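# Sand guide coat off board within blue tape frame

## Task

Remove the thin dark guide coat from the board everywhere inside the blue tape border; a handful of leftover specks is acceptable. Keep the guide coat on the area beyond the tape, where faint scuffs and a few small bare spots are tolerated. Cutting through to below the primer at any spot is a failure. When finished, lift the sander away from the board.

## Robot and tools

Robot: one arm carrying a rotary disc sander. The pad is 127 mm in diameter and points along the tool point's +z axis; the tool point (end_effector_position) sits where the tool axis meets the pad face. A flat block projects roughly 9 cm from the last joint's axis toward the sander's -y side and rotates with the sander, so watch its clearance.

Frames: the scene frame has its origin on the table top under the arm base, +z up, +y to the left when facing along +x. Results report the tool point's position in metres and orientation as end_effector_quat_wxyz, plus velocities (m/s, rad/s), all in the scene frame. The base may be tilted, and the reported position can be slightly off, more so at long reach. force_n and torque_nm come from the wrist sensor, expressed at the tool point in tool axes; they read n/a until the first action. Pressing on the board shows as negative force_n z; torque_nm x and y show which edge of the pad carries the load. Every axis is noisy and has a fixed bias (force bias usually under 4 N), so compare against a reading taken in free air.

execute_actions(actions): a list of actions run one after another. Each action is a table of at most 15 rows; each row lasts one control step (1/30 s), and if fewer than 15 rows are given the final row repeats to fill out 15 steps (0.5 s). A row is 7 numbers in [-1, 1]: dx, dy, dz, rx, ry, rz, run. The first six are an offset of the tool point, in the tool point's own axes, from the pose measured when that action began (for a call's first action, the last pose reported). Every row refers back to that same start pose, not the preceding row. Scale: 1.0 equals 0.6 m for dx, dy, dz and 180 degrees for the rotation vector rx, ry, rz. The seventh number switches the sander: above 0.01 is on, anything else off. The sander keeps its last setting across actions and while you are composing a reply, and it cuts wherever the pad touches, so finish with run 0 when you want it off. After switching off, the pad spins down for a second or two and still removes material. A fault also turns it off. An empty list just returns state and images.

move(target, speed, blocking): drives the tool point along a straight line toward one pose. target is a single 7-number row as above: an offset in tool axes from the pose in the latest result showing one, plus run, which is sent at the start. speed is the path's top speed in m/s, 0.002 to 0.5 (default 0.25); rotation is capped at twice that value in rad/s. A path lasts 0.5 to 10 s; longer ones halt after 10 s short of the goal. Rotations take the shorter direction. The path ignores obstacles, the tool trails it and may overshoot speed, especially with the arm nearly extended. With blocking=false the result returns after 0.5 s while the arm continues; you must call wait or stop before sending new rows or moves. The result adds a move: line (done, off_target, moving, held, fault) with active limits: paced means the sent pose was clipped, held means a check blocked some steps (after which the arm may speed up sharply). It also gives distance to target.

wait(seconds): 0 to 10; the arm keeps its last command and any running move carries on, returning early when it ends. stop(): brakes a running move; faster moves need more room. zoom_image(camera, region): enlarges part of the latest image from cam_head_left, cam_head_right or cam_wrist; region is [x0, y0, x1, y1] in pixels from the top-left, at most 504 by 504. finished_scene(scene): ends the given scene number irreversibly and reports success.

Motion details: each step the commanded pose is limited to within 100 mm and 16 degrees of the measured pose; position takes priority over orientation if both cannot be met. Commands are smoothed with about 0.17 s lag, joints have speed and acceleration limits, and after a big move the arm may not yet be at the goal. "Hand target" shows where the controller is currently heading. A "pose unreachable" line means the clearance check altered or blocked the command.

Cameras: cam_head_left, cam_head_right and cam_wrist, each 504x504, with calibration (K, distortion, T_world_to_cam) given beforehand; actual poses can differ by a couple of degrees and several millimetres.

Sanding approach and hazards: the arm is stiff with no force control and the foam compresses only a fraction of a millimetre. Approach the board slowly, keep the pad flat so it does not dig in on one edge, and aim for a small steady negative force_n z. Material comes off faster with more pressure and longer dwell, so keep sweeping rather than parking and avoid burning through the primer. Stay inside the tape frame, remembering the pad's 63.5 mm radius. A target even slightly past contact can trigger a fault. Faults: contact torque at a joint load limit (136 N m for shoulder pan, shoulder lift, elbow; 25.4 N m for each wrist) or any external force of 150 N stops the arm for 10 s and drops the rest of the call. Motors heat under load: a MOTOR HOT warning appears at 70 °C and at 85 °C an OVER-TEMPERATURE FAULT brakes the arm until it cools. Avoid impacts, slams and hard pushes. Finish by switching the sander off and lifting clear of the board.

Each tool is called by a JSON object that holds its "api" and its "payload".

## Session

{"api": "execute_actions", "payload": {"actions": []}}

Scene clock: 0.00 s.
end_effector_position=(+0.4929, +0.1086, +0.6096) force_n=(-1.5, +1.4, -0.5) torque_nm=(+0.19, +0.34, -0.27) end_effector_quat_wxyz=(+0.082, +0.725, +0.641, -0.239) end_effector_velocity=(-0.000, +0.000, -0.000) end_effector_angular_velocity=(+0.001, +0.000, +0.001)
Joint positions: [-0.339 -1.814  1.65  -1.405 -1.569 -1.911]
Joint velocities: [ 0.001 -0.    -0.     0.     0.     0.   ]
Hand target: +0.493, +0.109, +0.610; +0.082, +0.725, +0.641, -0.239

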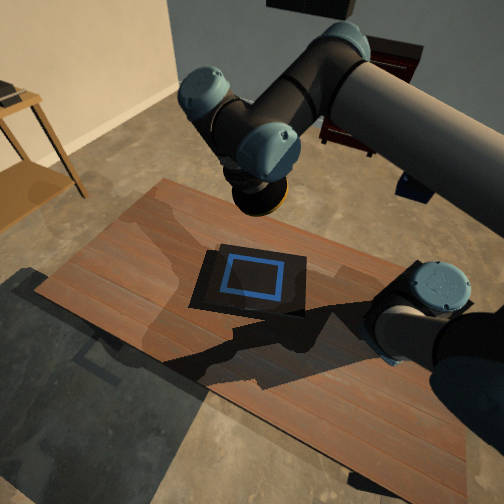

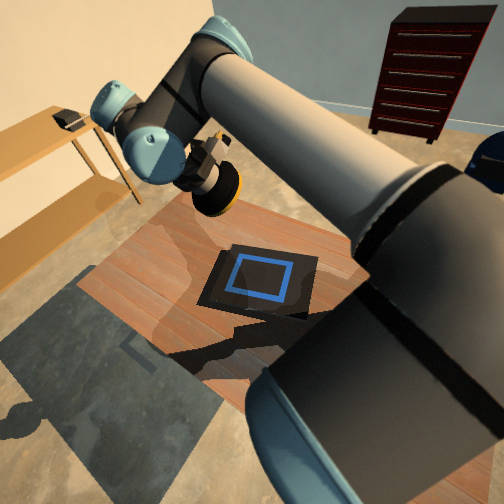

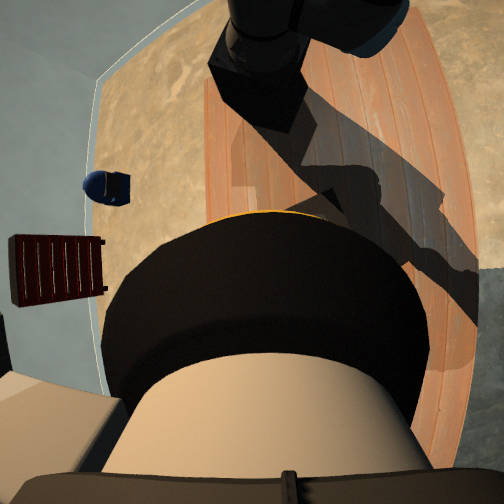

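{"api": "zoom_image", "payload": {"camera": "cam_head_left", "region": [180, 220, 320, 330]}}

{"api": "zoom_image", "payload": {"camera": "cam_head_right", "region": [185, 220, 325, 330]}}

Region (180, 220, 320, 330) of cam_head_left's 504x504 image, scaled by 3.600, with more detail than that image has; it fills the top 396 rows of this view, and the rest is white.

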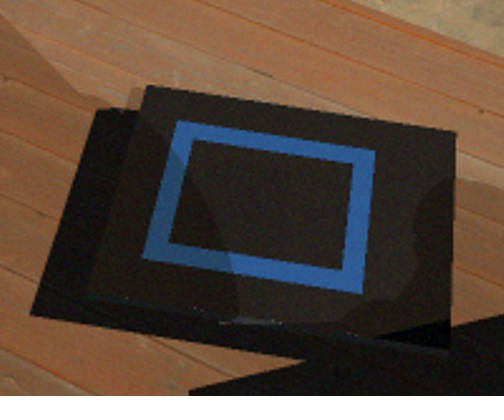

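Region (185, 220, 325, 330) of cam_head_right's 504x504 image, scaled by 3.600, with more detail than that image has; it fills the top 396 rows of this view, and the rest is white.

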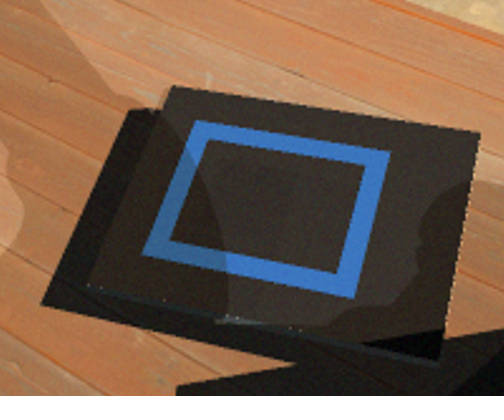

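{"api": "move", "payload": {"target": [0.2027,0.5288,0.4689,-0.0913,0.1358,-0.1237,0], "speed": 0.3}}

Scene clock: 33.37 s.
end_effector_position=(+0.7400, +0.0447, +0.2505) force_n=(+0.2, +4.0, -0.4) torque_nm=(+0.65, +0.05, -0.16) end_effector_quat_wxyz=(-0.000, +0.603, +0.797, -0.000) end_effector_velocity=(+0.002, -0.000, -0.002) end_effector_angular_velocity=(+0.002, +0.000, +0.001)
Joint positions: [-0.17  -0.991  1.53  -2.23  -1.073 -2.108]
Joint velocities: [ 0.001  0.006 -0.006  0.001  0.001 -0.   ]
Hand target: +0.740, +0.045, +0.250; -0.000, +0.603, +0.798, -0.000
Off the commanded pose: 0.001 m, 0 deg.
move: done
camera_calibration (this result's frames):
cam_wrist: T_world_to_cam=[[-0.270111, 0.96219, -0.0350793, 0.175705], [0.935448, 0.270882, 0.227069, -0.71103], [0.227986, 0.0285191, -0.973247, 0.181536], [0, 0, 0, 1]] pos_world=[0.671204, 0.0183668, 0.344296]

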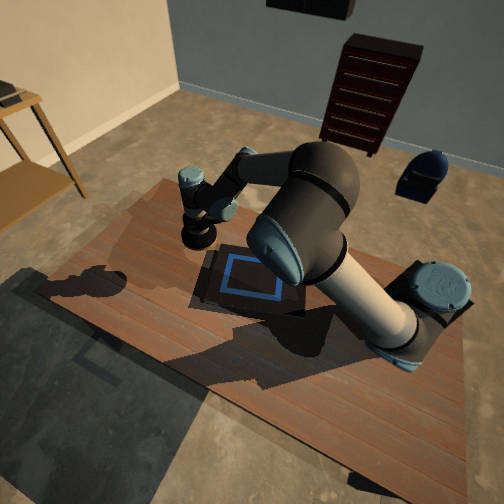

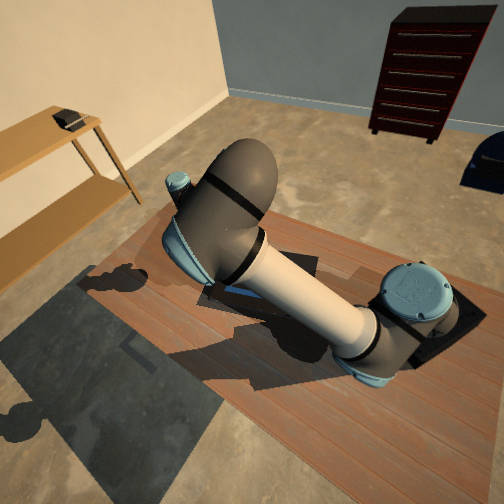

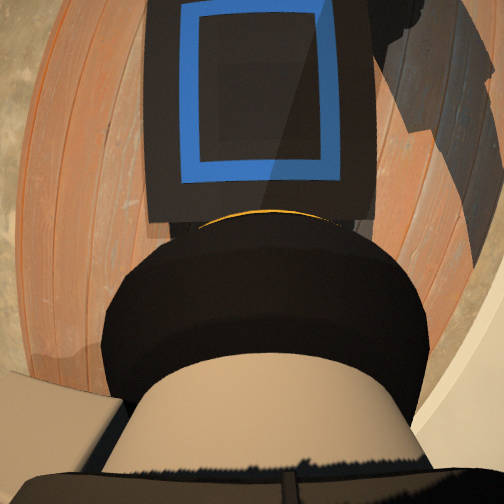

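{"api": "zoom_image", "payload": {"camera": "cam_wrist", "region": [130, 0, 390, 250]}}

Region (130, 0, 390, 250) of cam_wrist's 504x504 image, scaled by 1.938, with more detail than that image has; it fills the top 485 rows of this view, and the rest is white.

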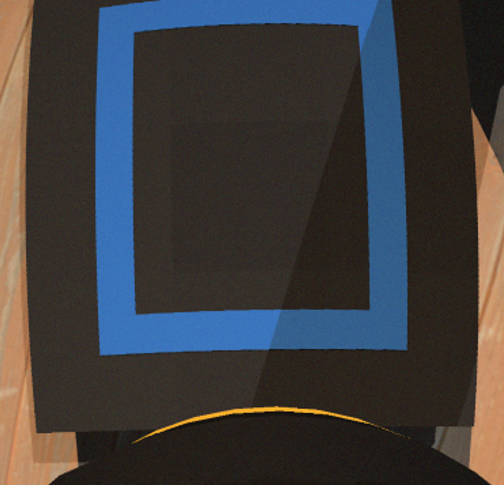

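{"api": "move", "payload": {"target": [-0.0131,-0.3613,0.2675,0,0,-0.0055,0], "speed": 0.25}}

Scene clock: 48.67 s.
end_effector_position=(+0.5338, -0.0221, +0.0903) force_n=(-2.7, +2.6, +0.2) torque_nm=(+0.43, +0.33, -0.17) end_effector_quat_wxyz=(-0.000, +0.596, +0.803, -0.000) end_effector_velocity=(-0.001, -0.001, -0.002) end_effector_angular_velocity=(-0.001, -0.002, +0.001)
Joint positions: [-0.223 -0.83   2.092 -2.925 -1.067 -2.185]
Joint velocities: [-0.     0.005  0.003 -0.011  0.    -0.   ]
Hand target: +0.534, -0.022, +0.090; -0.000, +0.596, +0.803, -0.000
Off the commanded pose: 0.000 m, 0 deg.
move: done
camera_calibration (this result's frames):
cam_wrist: T_world_to_cam=[[-0.286802, 0.957353, -0.0349137, 0.187412], [0.930636, 0.287075, 0.226947, -0.46074], [0.227291, 0.0325969, -0.973281, 0.0750552], [0, 0, 0, 1]] pos_world=[0.465472, -0.0495998, 0.184157]

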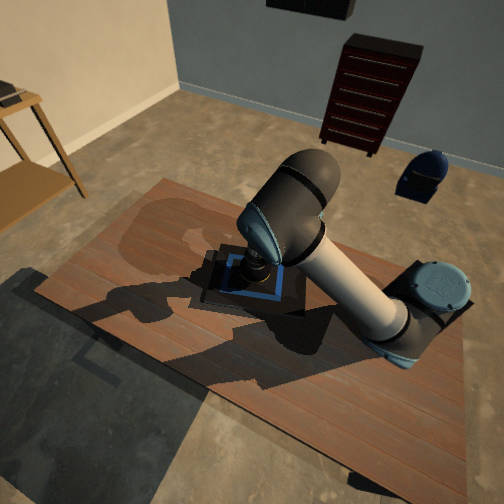

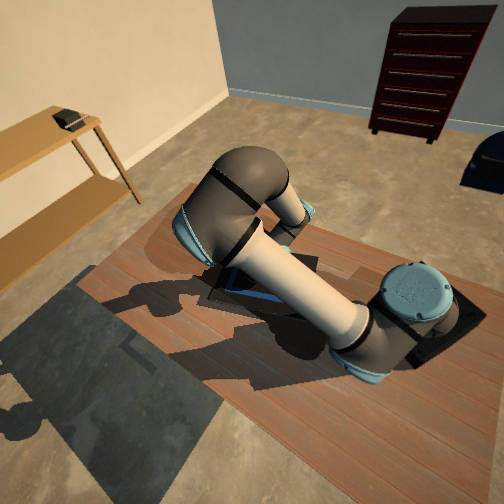

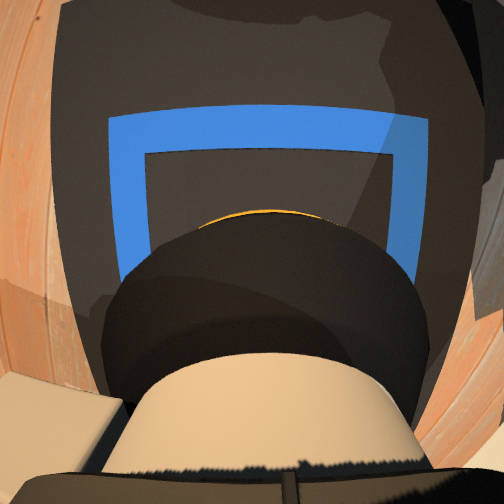

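{"api": "zoom_image", "payload": {"camera": "cam_wrist", "region": [90, 90, 270, 250]}}

{"api": "zoom_image", "payload": {"camera": "cam_wrist", "region": [270, 90, 450, 250]}}

Region (90, 90, 270, 250) of cam_wrist's 504x504 image, scaled by 2.800, with more detail than that image has.

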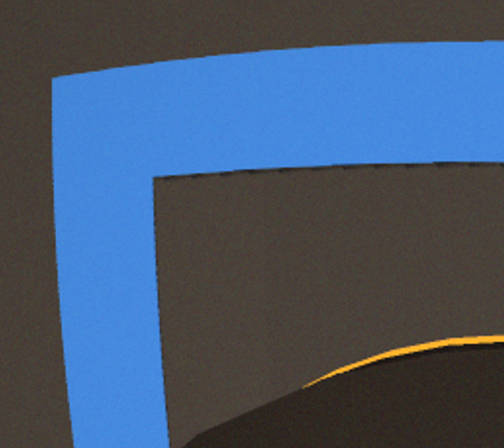

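Region (270, 90, 450, 250) of cam_wrist's 504x504 image, scaled by 2.800, with more detail than that image has.

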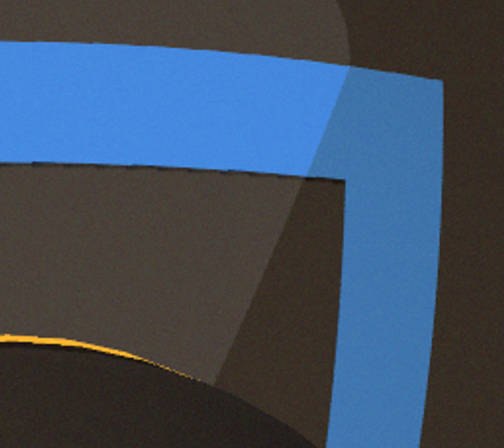

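{"api": "move", "payload": {"target": [-0.0013,0,0.0655,0,0,0,0], "speed": 0.08}}

Scene clock: 65.10 s.
end_effector_position=(+0.5340, -0.0229, +0.0514) force_n=(-1.8, -0.9, +2.5) torque_nm=(-0.01, +0.23, -0.21) end_effector_quat_wxyz=(-0.000, +0.596, +0.803, -0.000) end_effector_velocity=(+0.000, -0.000, -0.003) end_effector_angular_velocity=(-0.000, +0.000, -0.000)
Joint positions: [-0.187 -0.73   2.047 -3.    -1.071 -2.145]
Joint velocities: [ 0.003  0.007 -0.004 -0.004 -0.     0.003]
Hand target: +0.534, -0.023, +0.051; -0.000, +0.596, +0.803, -0.000
Off the commanded pose: 0.000 m, 0 deg.
move: done
camera_calibration (this result's frames):
cam_wrist: T_world_to_cam=[[-0.28683, 0.957345, -0.034914, 0.186905], [0.93065, 0.287105, 0.226849, -0.451841], [0.227197, 0.0325744, -0.973304, 0.0371767], [0, 0, 0, 1]] pos_world=[0.46567, -0.0504175, 0.14521]

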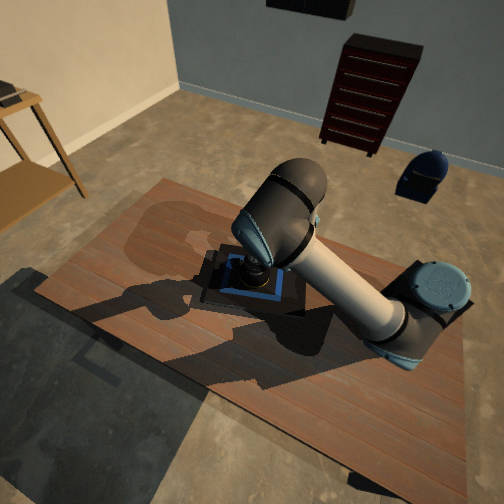

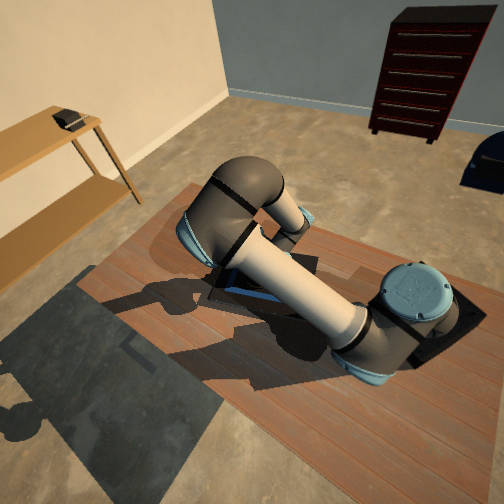

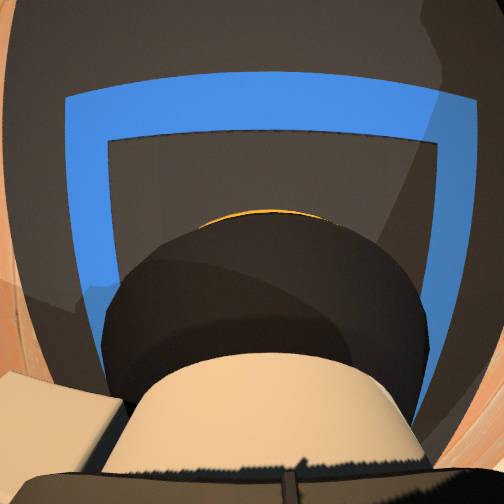

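{"api": "zoom_image", "payload": {"camera": "cam_wrist", "region": [50, 80, 150, 180]}}

{"api": "zoom_image", "payload": {"camera": "cam_wrist", "region": [400, 80, 500, 180]}}

Region (50, 80, 150, 180) of cam_wrist's 504x504 image, scaled by 5.040, with more detail than that image has.

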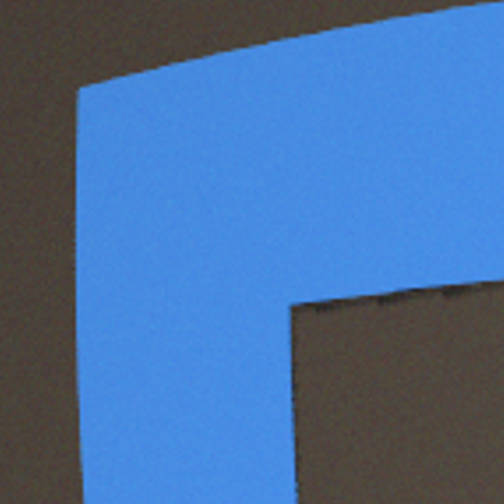

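Region (400, 80, 500, 180) of cam_wrist's 504x504 image, scaled by 5.040, with more detail than that image has.

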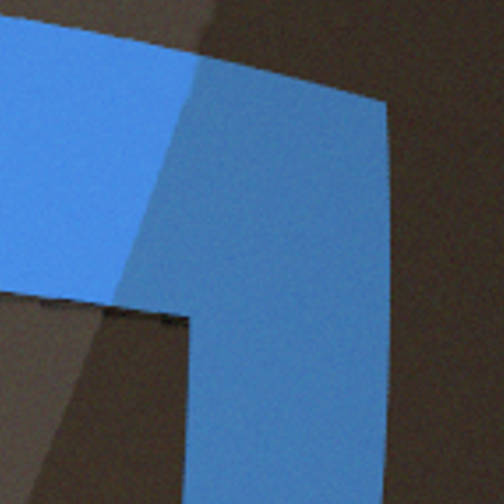

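{"api": "execute_actions", "payload": {"actions": [[[0,0,0.002,0,0,0,0],[0,0,0.003,0,0,0,0],[0,0,0.004,0,0,0,0]]]}}

Scene clock: 70.70 s.
end_effector_position=(+0.5340, -0.0229, +0.0490) force_n=(-2.0, +1.5, +0.3) torque_nm=(+0.15, +0.34, -0.05) end_effector_quat_wxyz=(-0.000, +0.596, +0.803, -0.000) end_effector_velocity=(+0.000, +0.000, -0.001) end_effector_angular_velocity=(-0.001, -0.000, +0.000)
Joint positions: [-0.185 -0.724  2.044 -3.004 -1.071 -2.143]
Joint velocities: [ 0.001  0.002 -0.001 -0.001 -0.001  0.001]
Hand target: +0.534, -0.023, +0.049; -0.000, +0.596, +0.803, -0.000
Off the commanded pose: 0.000 m, 0 deg.
camera_calibration (this result's frames):
cam_wrist: T_world_to_cam=[[-0.286832, 0.957344, -0.034914, 0.18683], [0.930651, 0.287108, 0.226843, -0.451311], [0.227191, 0.0325731, -0.973305, 0.0349086], [0, 0, 0, 1]] pos_world=[0.465671, -0.0504229, 0.142876]

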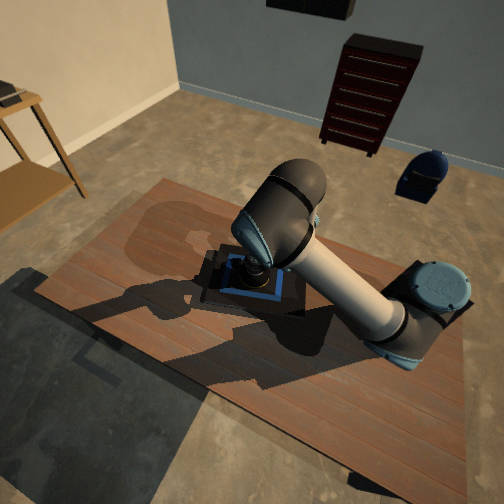

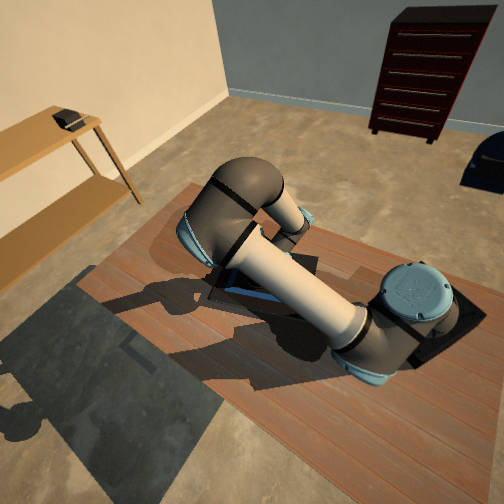

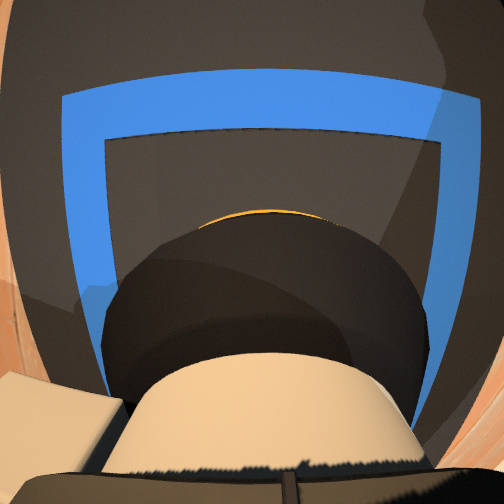

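{"api": "execute_actions", "payload": {"actions": [[[0,0,0.00167,0,0,0,0]]]}}

Scene clock: 72.30 s.
end_effector_position=(+0.5340, -0.0229, +0.0481) force_n=(-1.9, +2.6, -2.2) torque_nm=(+0.41, +0.36, -0.06) end_effector_quat_wxyz=(-0.000, +0.596, +0.803, -0.000) end_effector_velocity=(+0.000, -0.000, +0.000) end_effector_angular_velocity=(+0.000, -0.000, -0.000)
Joint positions: [-0.184 -0.721  2.043 -3.006 -1.071 -2.141]
Joint velocities: [-0.001  0.    -0.     0.     0.001 -0.001]
Hand target: +0.534, -0.023, +0.048; -0.000, +0.596, +0.803, -0.000
Off the commanded pose: 0.000 m, 0 deg.
camera_calibration (this result's frames):
cam_wrist: T_world_to_cam=[[-0.286834, 0.957344, -0.0349141, 0.186799], [0.930651, 0.287109, 0.226841, -0.451088], [0.227189, 0.0325727, -0.973306, 0.0339568], [0, 0, 0, 1]] pos_world=[0.465671, -0.0504251, 0.141897]

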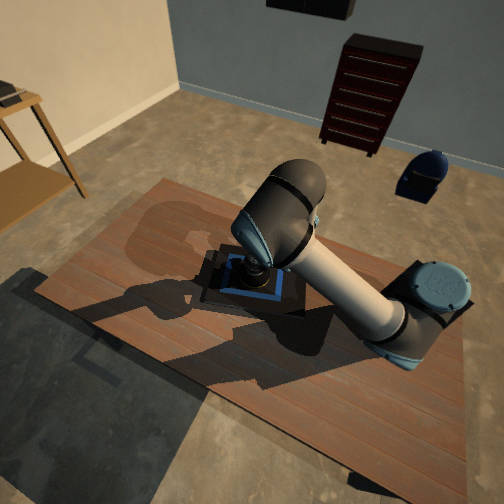

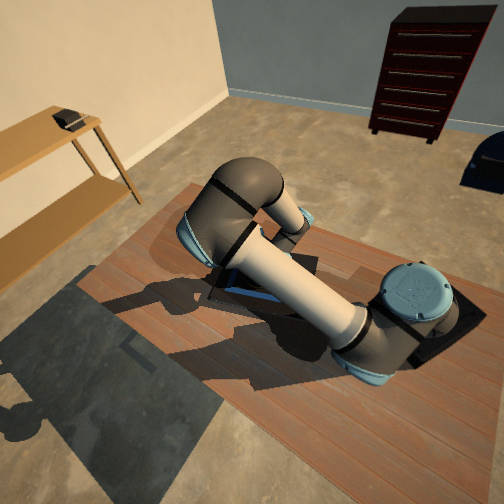

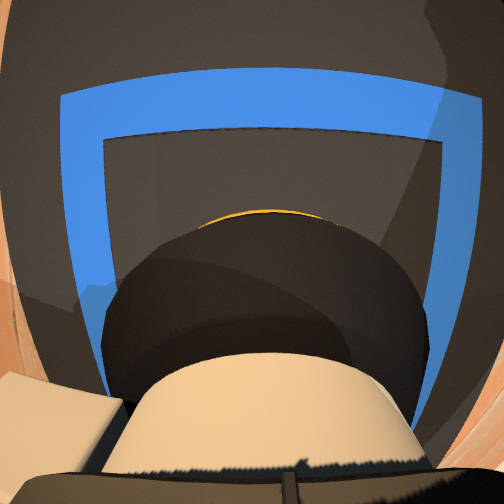

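{"api": "execute_actions", "payload": {"actions": [[[0,0,0.0012,0,0,0,0]]]}}

Scene clock: 74.90 s.
end_effector_position=(+0.5340, -0.0229, +0.0474) force_n=(+0.5, +2.4, -0.7) torque_nm=(+0.53, +0.12, -0.25) end_effector_quat_wxyz=(-0.000, +0.596, +0.803, -0.000) end_effector_velocity=(-0.000, -0.001, +0.000) end_effector_angular_velocity=(-0.000, -0.000, -0.001)
Joint positions: [-0.183 -0.72   2.042 -3.007 -1.071 -2.141]
Joint velocities: [-0.001  0.     0.    -0.    -0.     0.   ]
Hand target: +0.534, -0.023, +0.047; -0.000, +0.596, +0.803, -0.000
Off the commanded pose: 0.000 m, 0 deg.
camera_calibration (this result's frames):
cam_wrist: T_world_to_cam=[[-0.286834, 0.957344, -0.0349141, 0.186776], [0.930652, 0.287109, 0.226839, -0.450928], [0.227187, 0.0325722, -0.973306, 0.0332737], [0, 0, 0, 1]] pos_world=[0.465671, -0.0504268, 0.141195]

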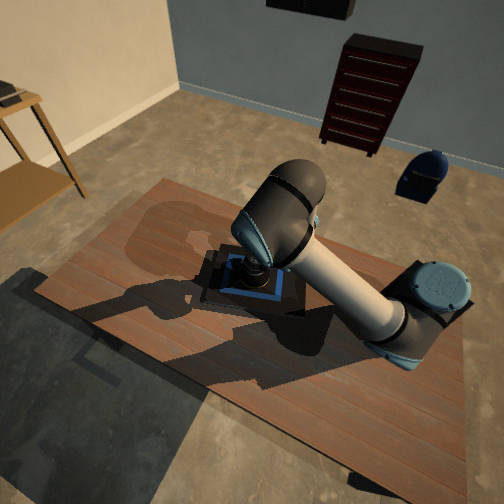

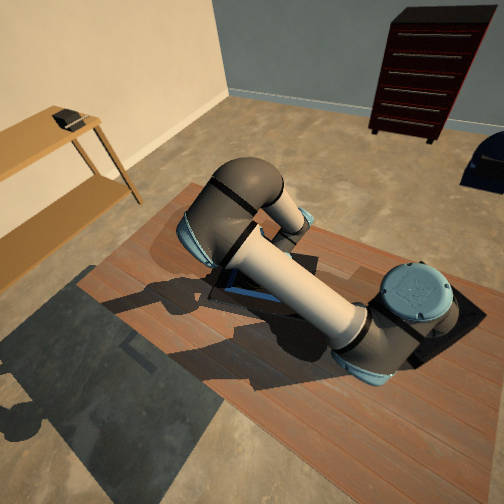

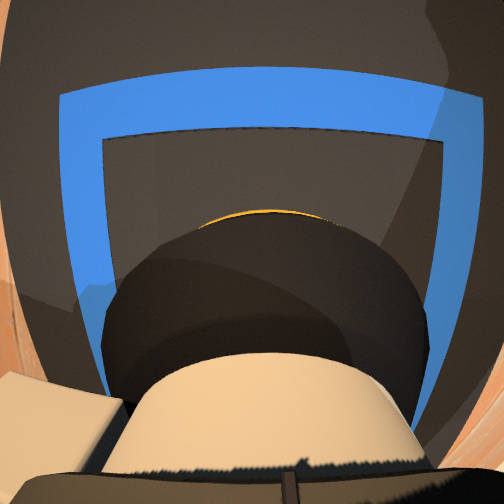

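{"api": "execute_actions", "payload": {"actions": [[[0,0,0.0012,0,0,0,0]]]}}

Scene clock: 76.30 s.
end_effector_position=(+0.5340, -0.0229, +0.0467) force_n=(-1.1, +2.1, +0.5) torque_nm=(+0.25, +0.15, -0.16) end_effector_quat_wxyz=(-0.000, +0.596, +0.803, -0.000) end_effector_velocity=(+0.000, -0.001, +0.000) end_effector_angular_velocity=(+0.001, -0.001, -0.001)
Joint positions: [-0.183 -0.718  2.041 -3.008 -1.071 -2.14 ]
Joint velocities: [-0.001  0.    -0.    -0.     0.001 -0.   ]
Hand target: +0.534, -0.023, +0.047; -0.000, +0.596, +0.803, -0.000
Off the commanded pose: 0.000 m, 0 deg.
camera_calibration (this result's frames):
cam_wrist: T_world_to_cam=[[-0.286835, 0.957344, -0.0349142, 0.186753], [0.930652, 0.28711, 0.226837, -0.450768], [0.227185, 0.0325718, -0.973307, 0.0325905], [0, 0, 0, 1]] pos_world=[0.465672, -0.0504284, 0.140492]

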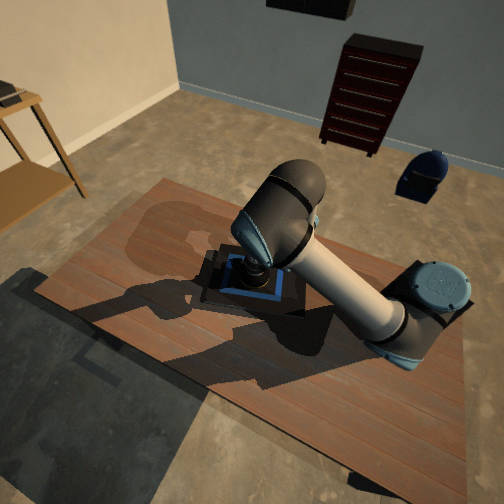

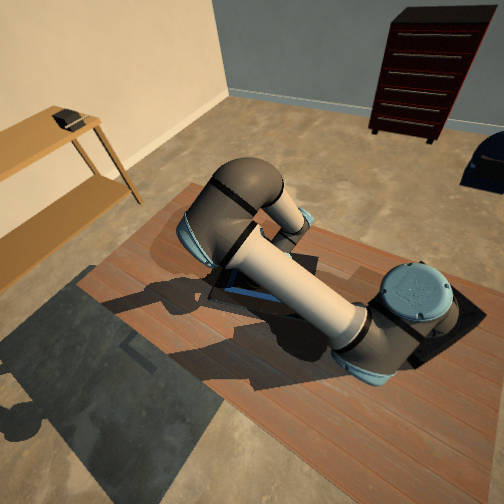

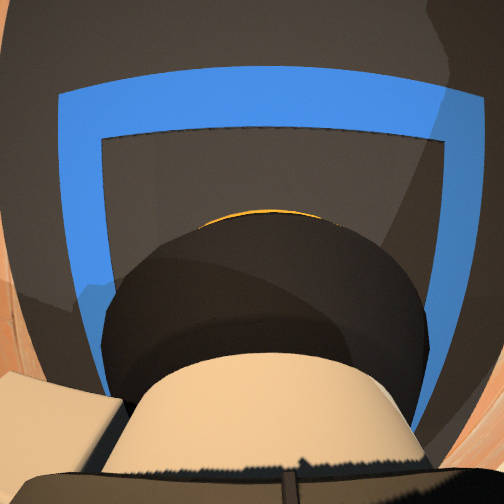

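{"api": "execute_actions", "payload": {"actions": [[[0,0,0.0012,0,0,0,0]]]}}

Scene clock: 78.07 s.
end_effector_position=(+0.5340, -0.0229, +0.0460) force_n=(-1.0, +2.8, +0.5) torque_nm=(+0.49, +0.21, -0.08) end_effector_quat_wxyz=(-0.000, +0.596, +0.803, -0.000) end_effector_velocity=(+0.000, -0.000, -0.000) end_effector_angular_velocity=(-0.001, -0.001, +0.001)
Joint positions: [-0.182 -0.716  2.041 -3.009 -1.071 -2.139]
Joint velocities: [ 0.     0.    -0.    -0.001 -0.001 -0.   ]
Hand target: +0.534, -0.023, +0.046; -0.000, +0.596, +0.803, -0.000
Off the commanded pose: 0.000 m, 0 deg.
camera_calibration (this result's frames):
cam_wrist: T_world_to_cam=[[-0.286835, 0.957343, -0.0349142, 0.18673], [0.930652, 0.287111, 0.226835, -0.450608], [0.227183, 0.0325714, -0.973307, 0.0319074], [0, 0, 0, 1]] pos_world=[0.465672, -0.0504299, 0.139789]

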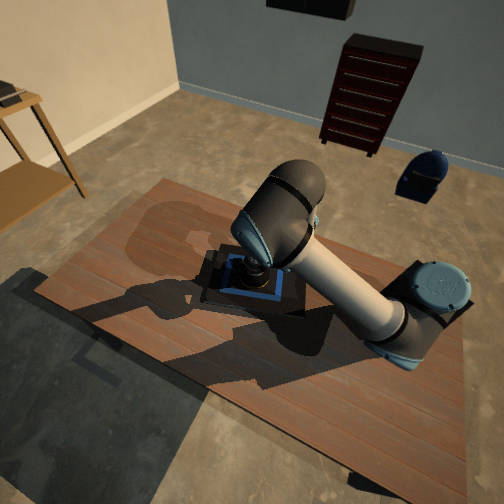

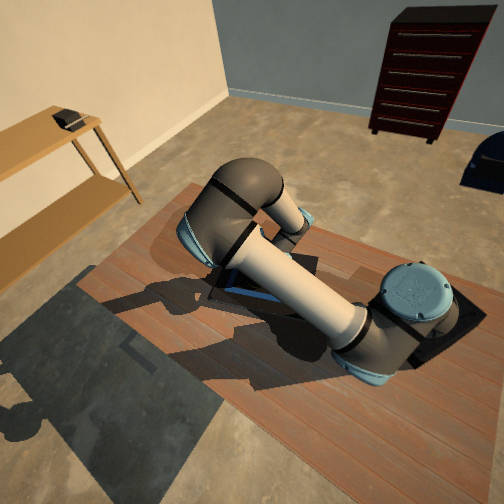

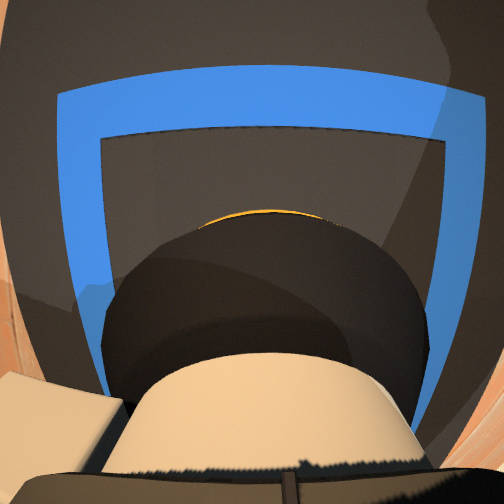

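{"api": "execute_actions", "payload": {"actions": [[[0,0,0.0012,0,0,0,0]]]}}

Scene clock: 79.13 s.
end_effector_position=(+0.5340, -0.0229, +0.0453) force_n=(-4.4, +2.2, -1.5) torque_nm=(+0.42, +0.75, -0.22) end_effector_quat_wxyz=(-0.000, +0.596, +0.803, -0.000) end_effector_velocity=(-0.000, -0.000, -0.000) end_effector_angular_velocity=(+0.000, +0.001, -0.000)
Joint positions: [-0.181 -0.714  2.04  -3.011 -1.071 -2.139]
Joint velocities: [-0.  0. -0.  0.  0. -0.]
Hand target: +0.534, -0.023, +0.045; -0.000, +0.596, +0.803, -0.000
Off the commanded pose: 0.000 m, 0 deg.
camera_calibration (this result's frames):
cam_wrist: T_world_to_cam=[[-0.286836, 0.957343, -0.0349141, 0.186708], [0.930652, 0.287112, 0.226833, -0.450448], [0.227181, 0.0325711, -0.973308, 0.0312243], [0, 0, 0, 1]] pos_world=[0.465672, -0.0504314, 0.139086]

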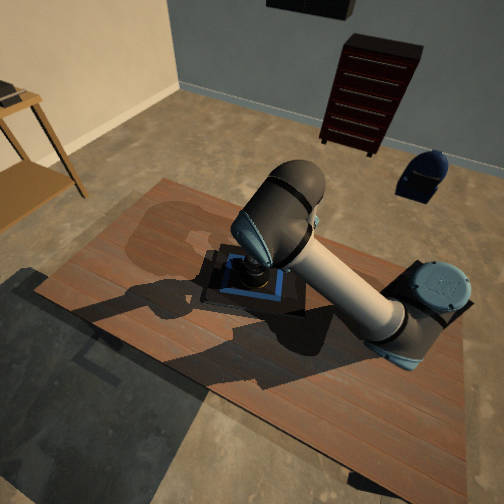

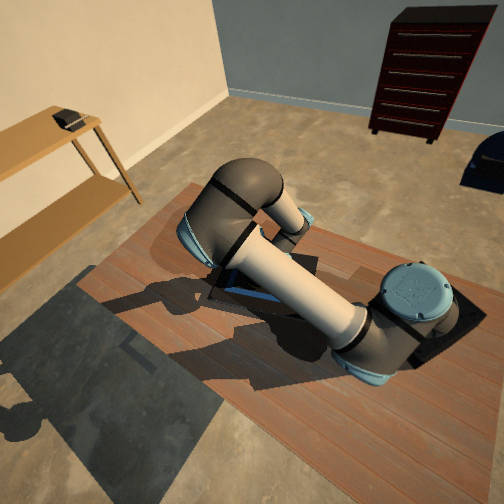

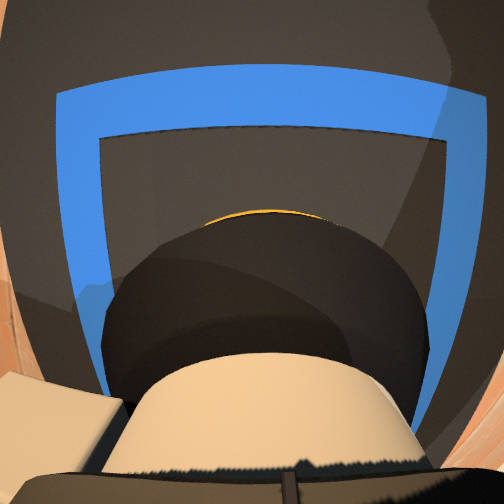

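{"api": "execute_actions", "payload": {"actions": [[[0,0,0.001,0,0,0,0]]]}}

Scene clock: 80.33 s.
end_effector_position=(+0.5340, -0.0229, +0.0447) force_n=(-1.0, +2.5, +1.3) torque_nm=(+0.41, +0.16, -0.21) end_effector_quat_wxyz=(-0.000, +0.596, +0.803, -0.000) end_effector_velocity=(+0.000, +0.000, -0.000) end_effector_angular_velocity=(+0.001, -0.000, +0.001)
Joint positions: [-0.181 -0.713  2.039 -3.012 -1.071 -2.138]
Joint velocities: [-0.     0.    -0.    -0.     0.001 -0.001]
Hand target: +0.534, -0.023, +0.045; -0.000, +0.596, +0.803, -0.000
Off the commanded pose: 0.000 m, 0 deg.
camera_calibration (this result's frames):
cam_wrist: T_world_to_cam=[[-0.286837, 0.957343, -0.034914, 0.186689], [0.930652, 0.287112, 0.226832, -0.450315], [0.22718, 0.0325708, -0.973308, 0.0306549], [0, 0, 0, 1]] pos_world=[0.465672, -0.0504327, 0.1385]

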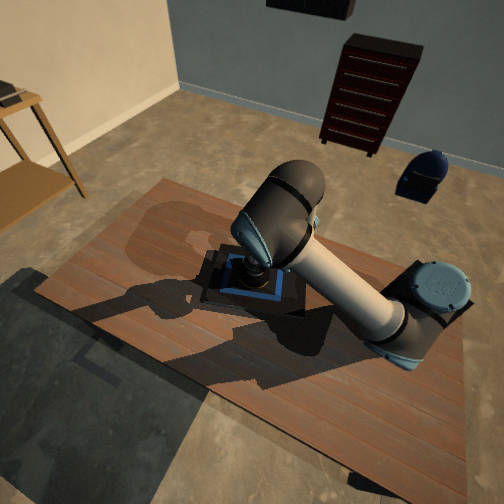

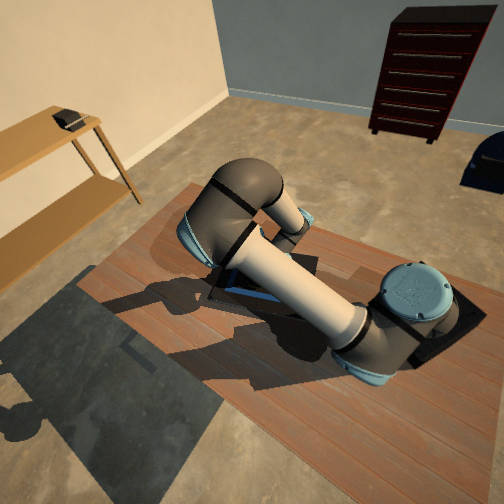

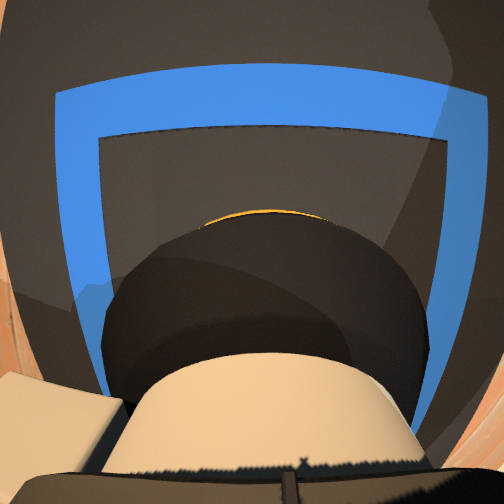

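{"api": "execute_actions", "payload": {"actions": [[[0,0,0.0012,0,0,0,0]]]}}

Scene clock: 81.37 s.
end_effector_position=(+0.5340, -0.0229, +0.0440) force_n=(-2.2, +0.0, -0.1) torque_nm=(+0.07, +0.33, -0.15) end_effector_quat_wxyz=(-0.000, +0.596, +0.803, -0.000) end_effector_velocity=(+0.000, -0.000, +0.000) end_effector_angular_velocity=(-0.000, -0.001, -0.000)
Joint positions: [-0.18  -0.711  2.038 -3.013 -1.071 -2.137]
Joint velocities: [-0.001  0.    -0.    -0.001  0.     0.   ]
Hand target: +0.534, -0.023, +0.044; -0.000, +0.596, +0.803, -0.000
Off the commanded pose: 0.000 m, 0 deg.
camera_calibration (this result's frames):
cam_wrist: T_world_to_cam=[[-0.286838, 0.957343, -0.0349142, 0.186666], [0.930653, 0.287113, 0.22683, -0.450155], [0.227178, 0.0325703, -0.973308, 0.0299719], [0, 0, 0, 1]] pos_world=[0.465672, -0.0504343, 0.137798]

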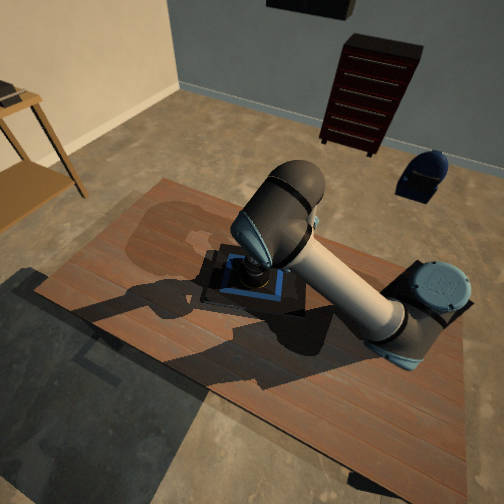

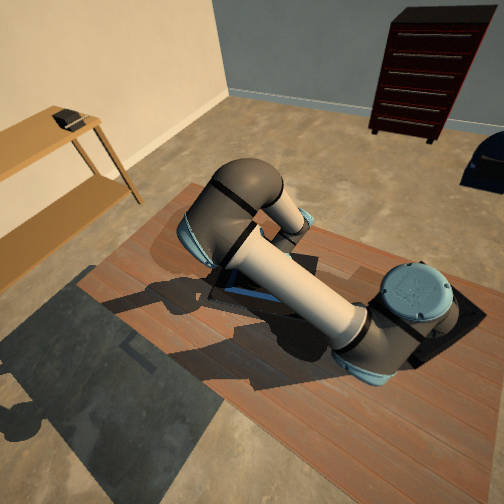

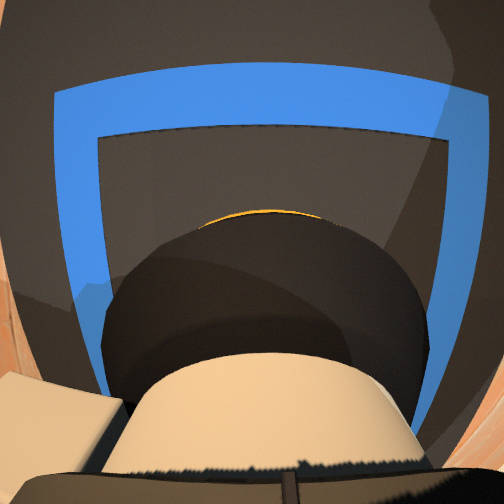

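{"api": "execute_actions", "payload": {"actions": [[[0,0,0.0012,0,0,0,0]]]}}

Scene clock: 82.53 s.
end_effector_position=(+0.5340, -0.0229, +0.0433) force_n=(-3.0, +0.8, -0.3) torque_nm=(+0.00, +0.49, -0.12) end_effector_quat_wxyz=(-0.000, +0.596, +0.803, -0.000) end_effector_velocity=(-0.000, +0.000, -0.000) end_effector_angular_velocity=(-0.001, +0.001, +0.000)
Joint positions: [-0.18  -0.709  2.037 -3.014 -1.071 -2.136]
Joint velocities: [ 0.001  0.    -0.     0.    -0.001  0.   ]
Hand target: +0.534, -0.023, +0.043; -0.000, +0.596, +0.803, -0.000
Off the commanded pose: 0.000 m, 0 deg.
camera_calibration (this result's frames):
cam_wrist: T_world_to_cam=[[-0.286839, 0.957342, -0.0349143, 0.186644], [0.930653, 0.287114, 0.226828, -0.449995], [0.227176, 0.0325699, -0.973309, 0.0292886], [0, 0, 0, 1]] pos_world=[0.465672, -0.0504358, 0.137095]

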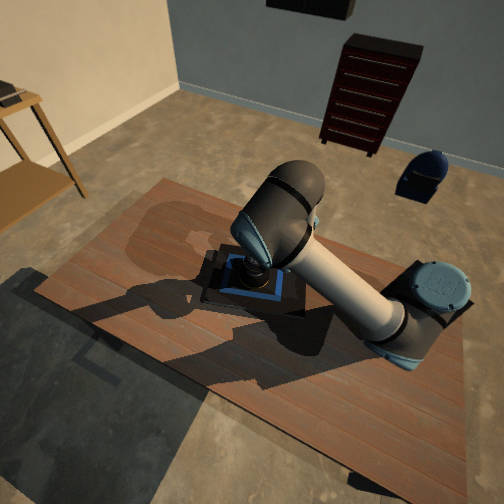

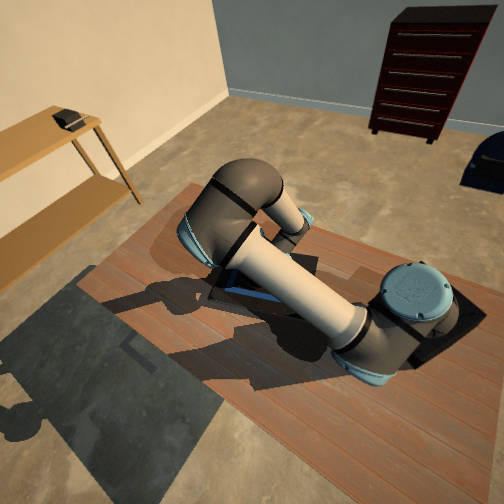

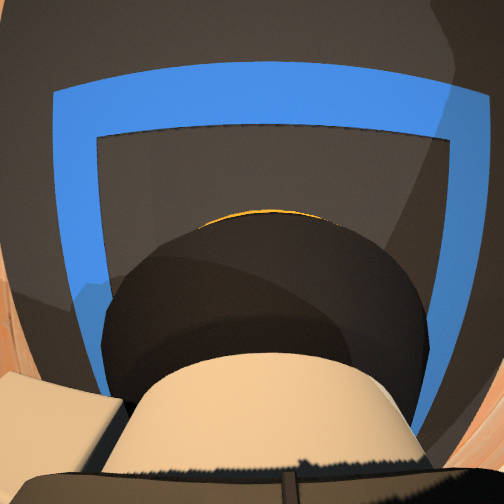

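{"api": "execute_actions", "payload": {"actions": [[[0,0,0.0012,0,0,0,0]]]}}

Scene clock: 83.50 s.
end_effector_position=(+0.5340, -0.0229, +0.0426) force_n=(-2.1, -0.5, -19.9) torque_nm=(+0.45, +0.80, -0.18) end_effector_quat_wxyz=(-0.000, +0.596, +0.803, -0.000) end_effector_velocity=(+0.000, +0.001, -0.000) end_effector_angular_velocity=(+0.001, -0.000, +0.000)
Joint positions: [-0.179 -0.708  2.036 -3.015 -1.071 -2.136]
Joint velocities: [ 0.001  0.    -0.001 -0.     0.001  0.001]
Hand target: +0.534, -0.023, +0.043; -0.000, +0.596, +0.803, -0.000
Off the commanded pose: 0.000 m, 0 deg.
camera_calibration (this result's frames):
cam_wrist: T_world_to_cam=[[-0.286847, 0.957339, -0.0349391, 0.186634], [0.930641, 0.287127, 0.226862, -0.44985], [0.227215, 0.0325588, -0.9733, 0.0285975], [0, 0, 0, 1]] pos_world=[0.465686, -0.0504393, 0.136408]

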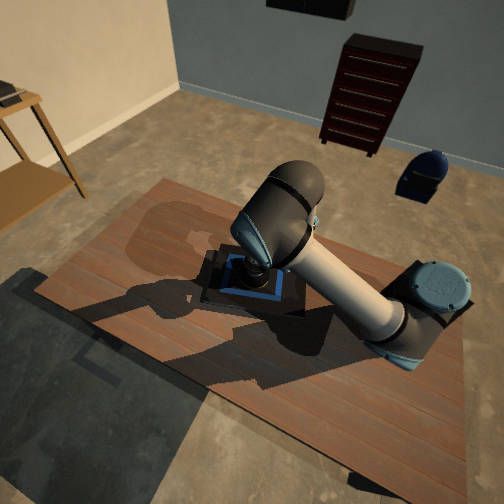

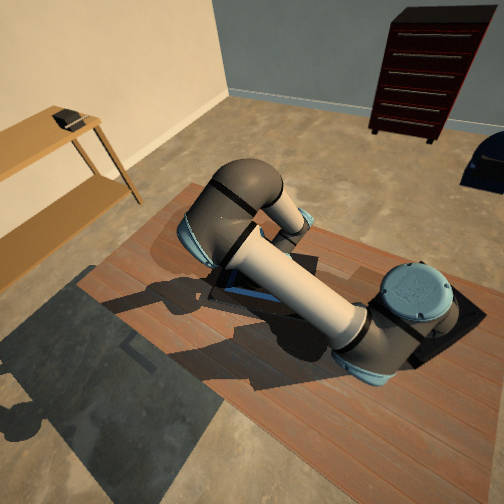

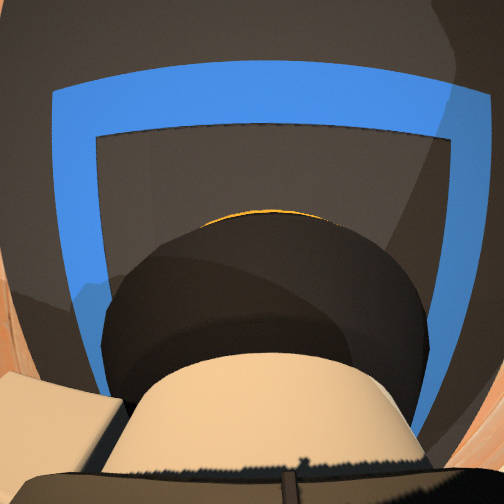

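{"api": "execute_actions", "payload": {"actions": []}}

Scene clock: 84.80 s.
end_effector_position=(+0.5340, -0.0229, +0.0425) force_n=(+1.4, -1.3, -21.0) torque_nm=(+0.29, +0.24, -0.14) end_effector_quat_wxyz=(-0.000, +0.596, +0.803, -0.000) end_effector_velocity=(+0.000, -0.001, +0.000) end_effector_angular_velocity=(-0.002, -0.000, -0.000)
Joint positions: [-0.179 -0.708  2.036 -3.015 -1.071 -2.136]
Joint velocities: [-0.     0.    -0.    -0.    -0.002  0.   ]
Hand target: +0.534, -0.023, +0.043; -0.000, +0.596, +0.803, -0.000
Off the commanded pose: 0.000 m, 0 deg.
camera_calibration (this result's frames):
cam_wrist: T_world_to_cam=[[-0.28684, 0.957342, -0.0349157, 0.186621], [0.930652, 0.287116, 0.226828, -0.449832], [0.227177, 0.0325689, -0.973309, 0.028588], [0, 0, 0, 1]] pos_world=[0.465674, -0.0504376, 0.136376]

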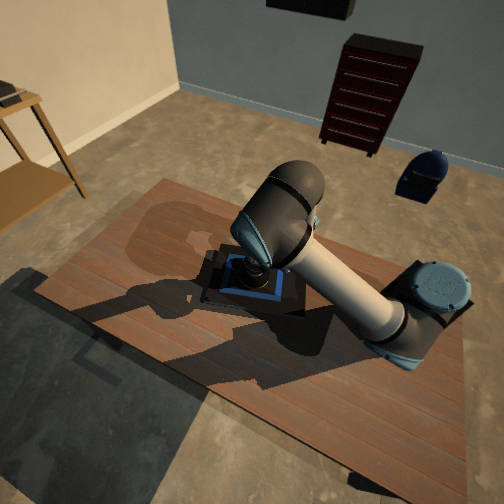

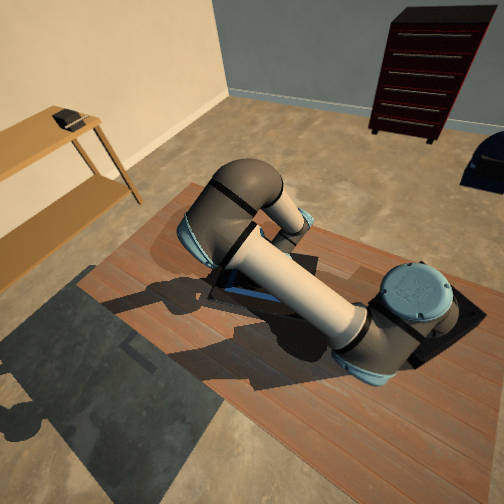

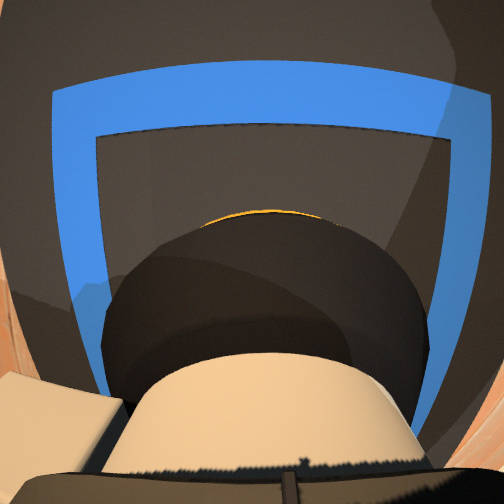

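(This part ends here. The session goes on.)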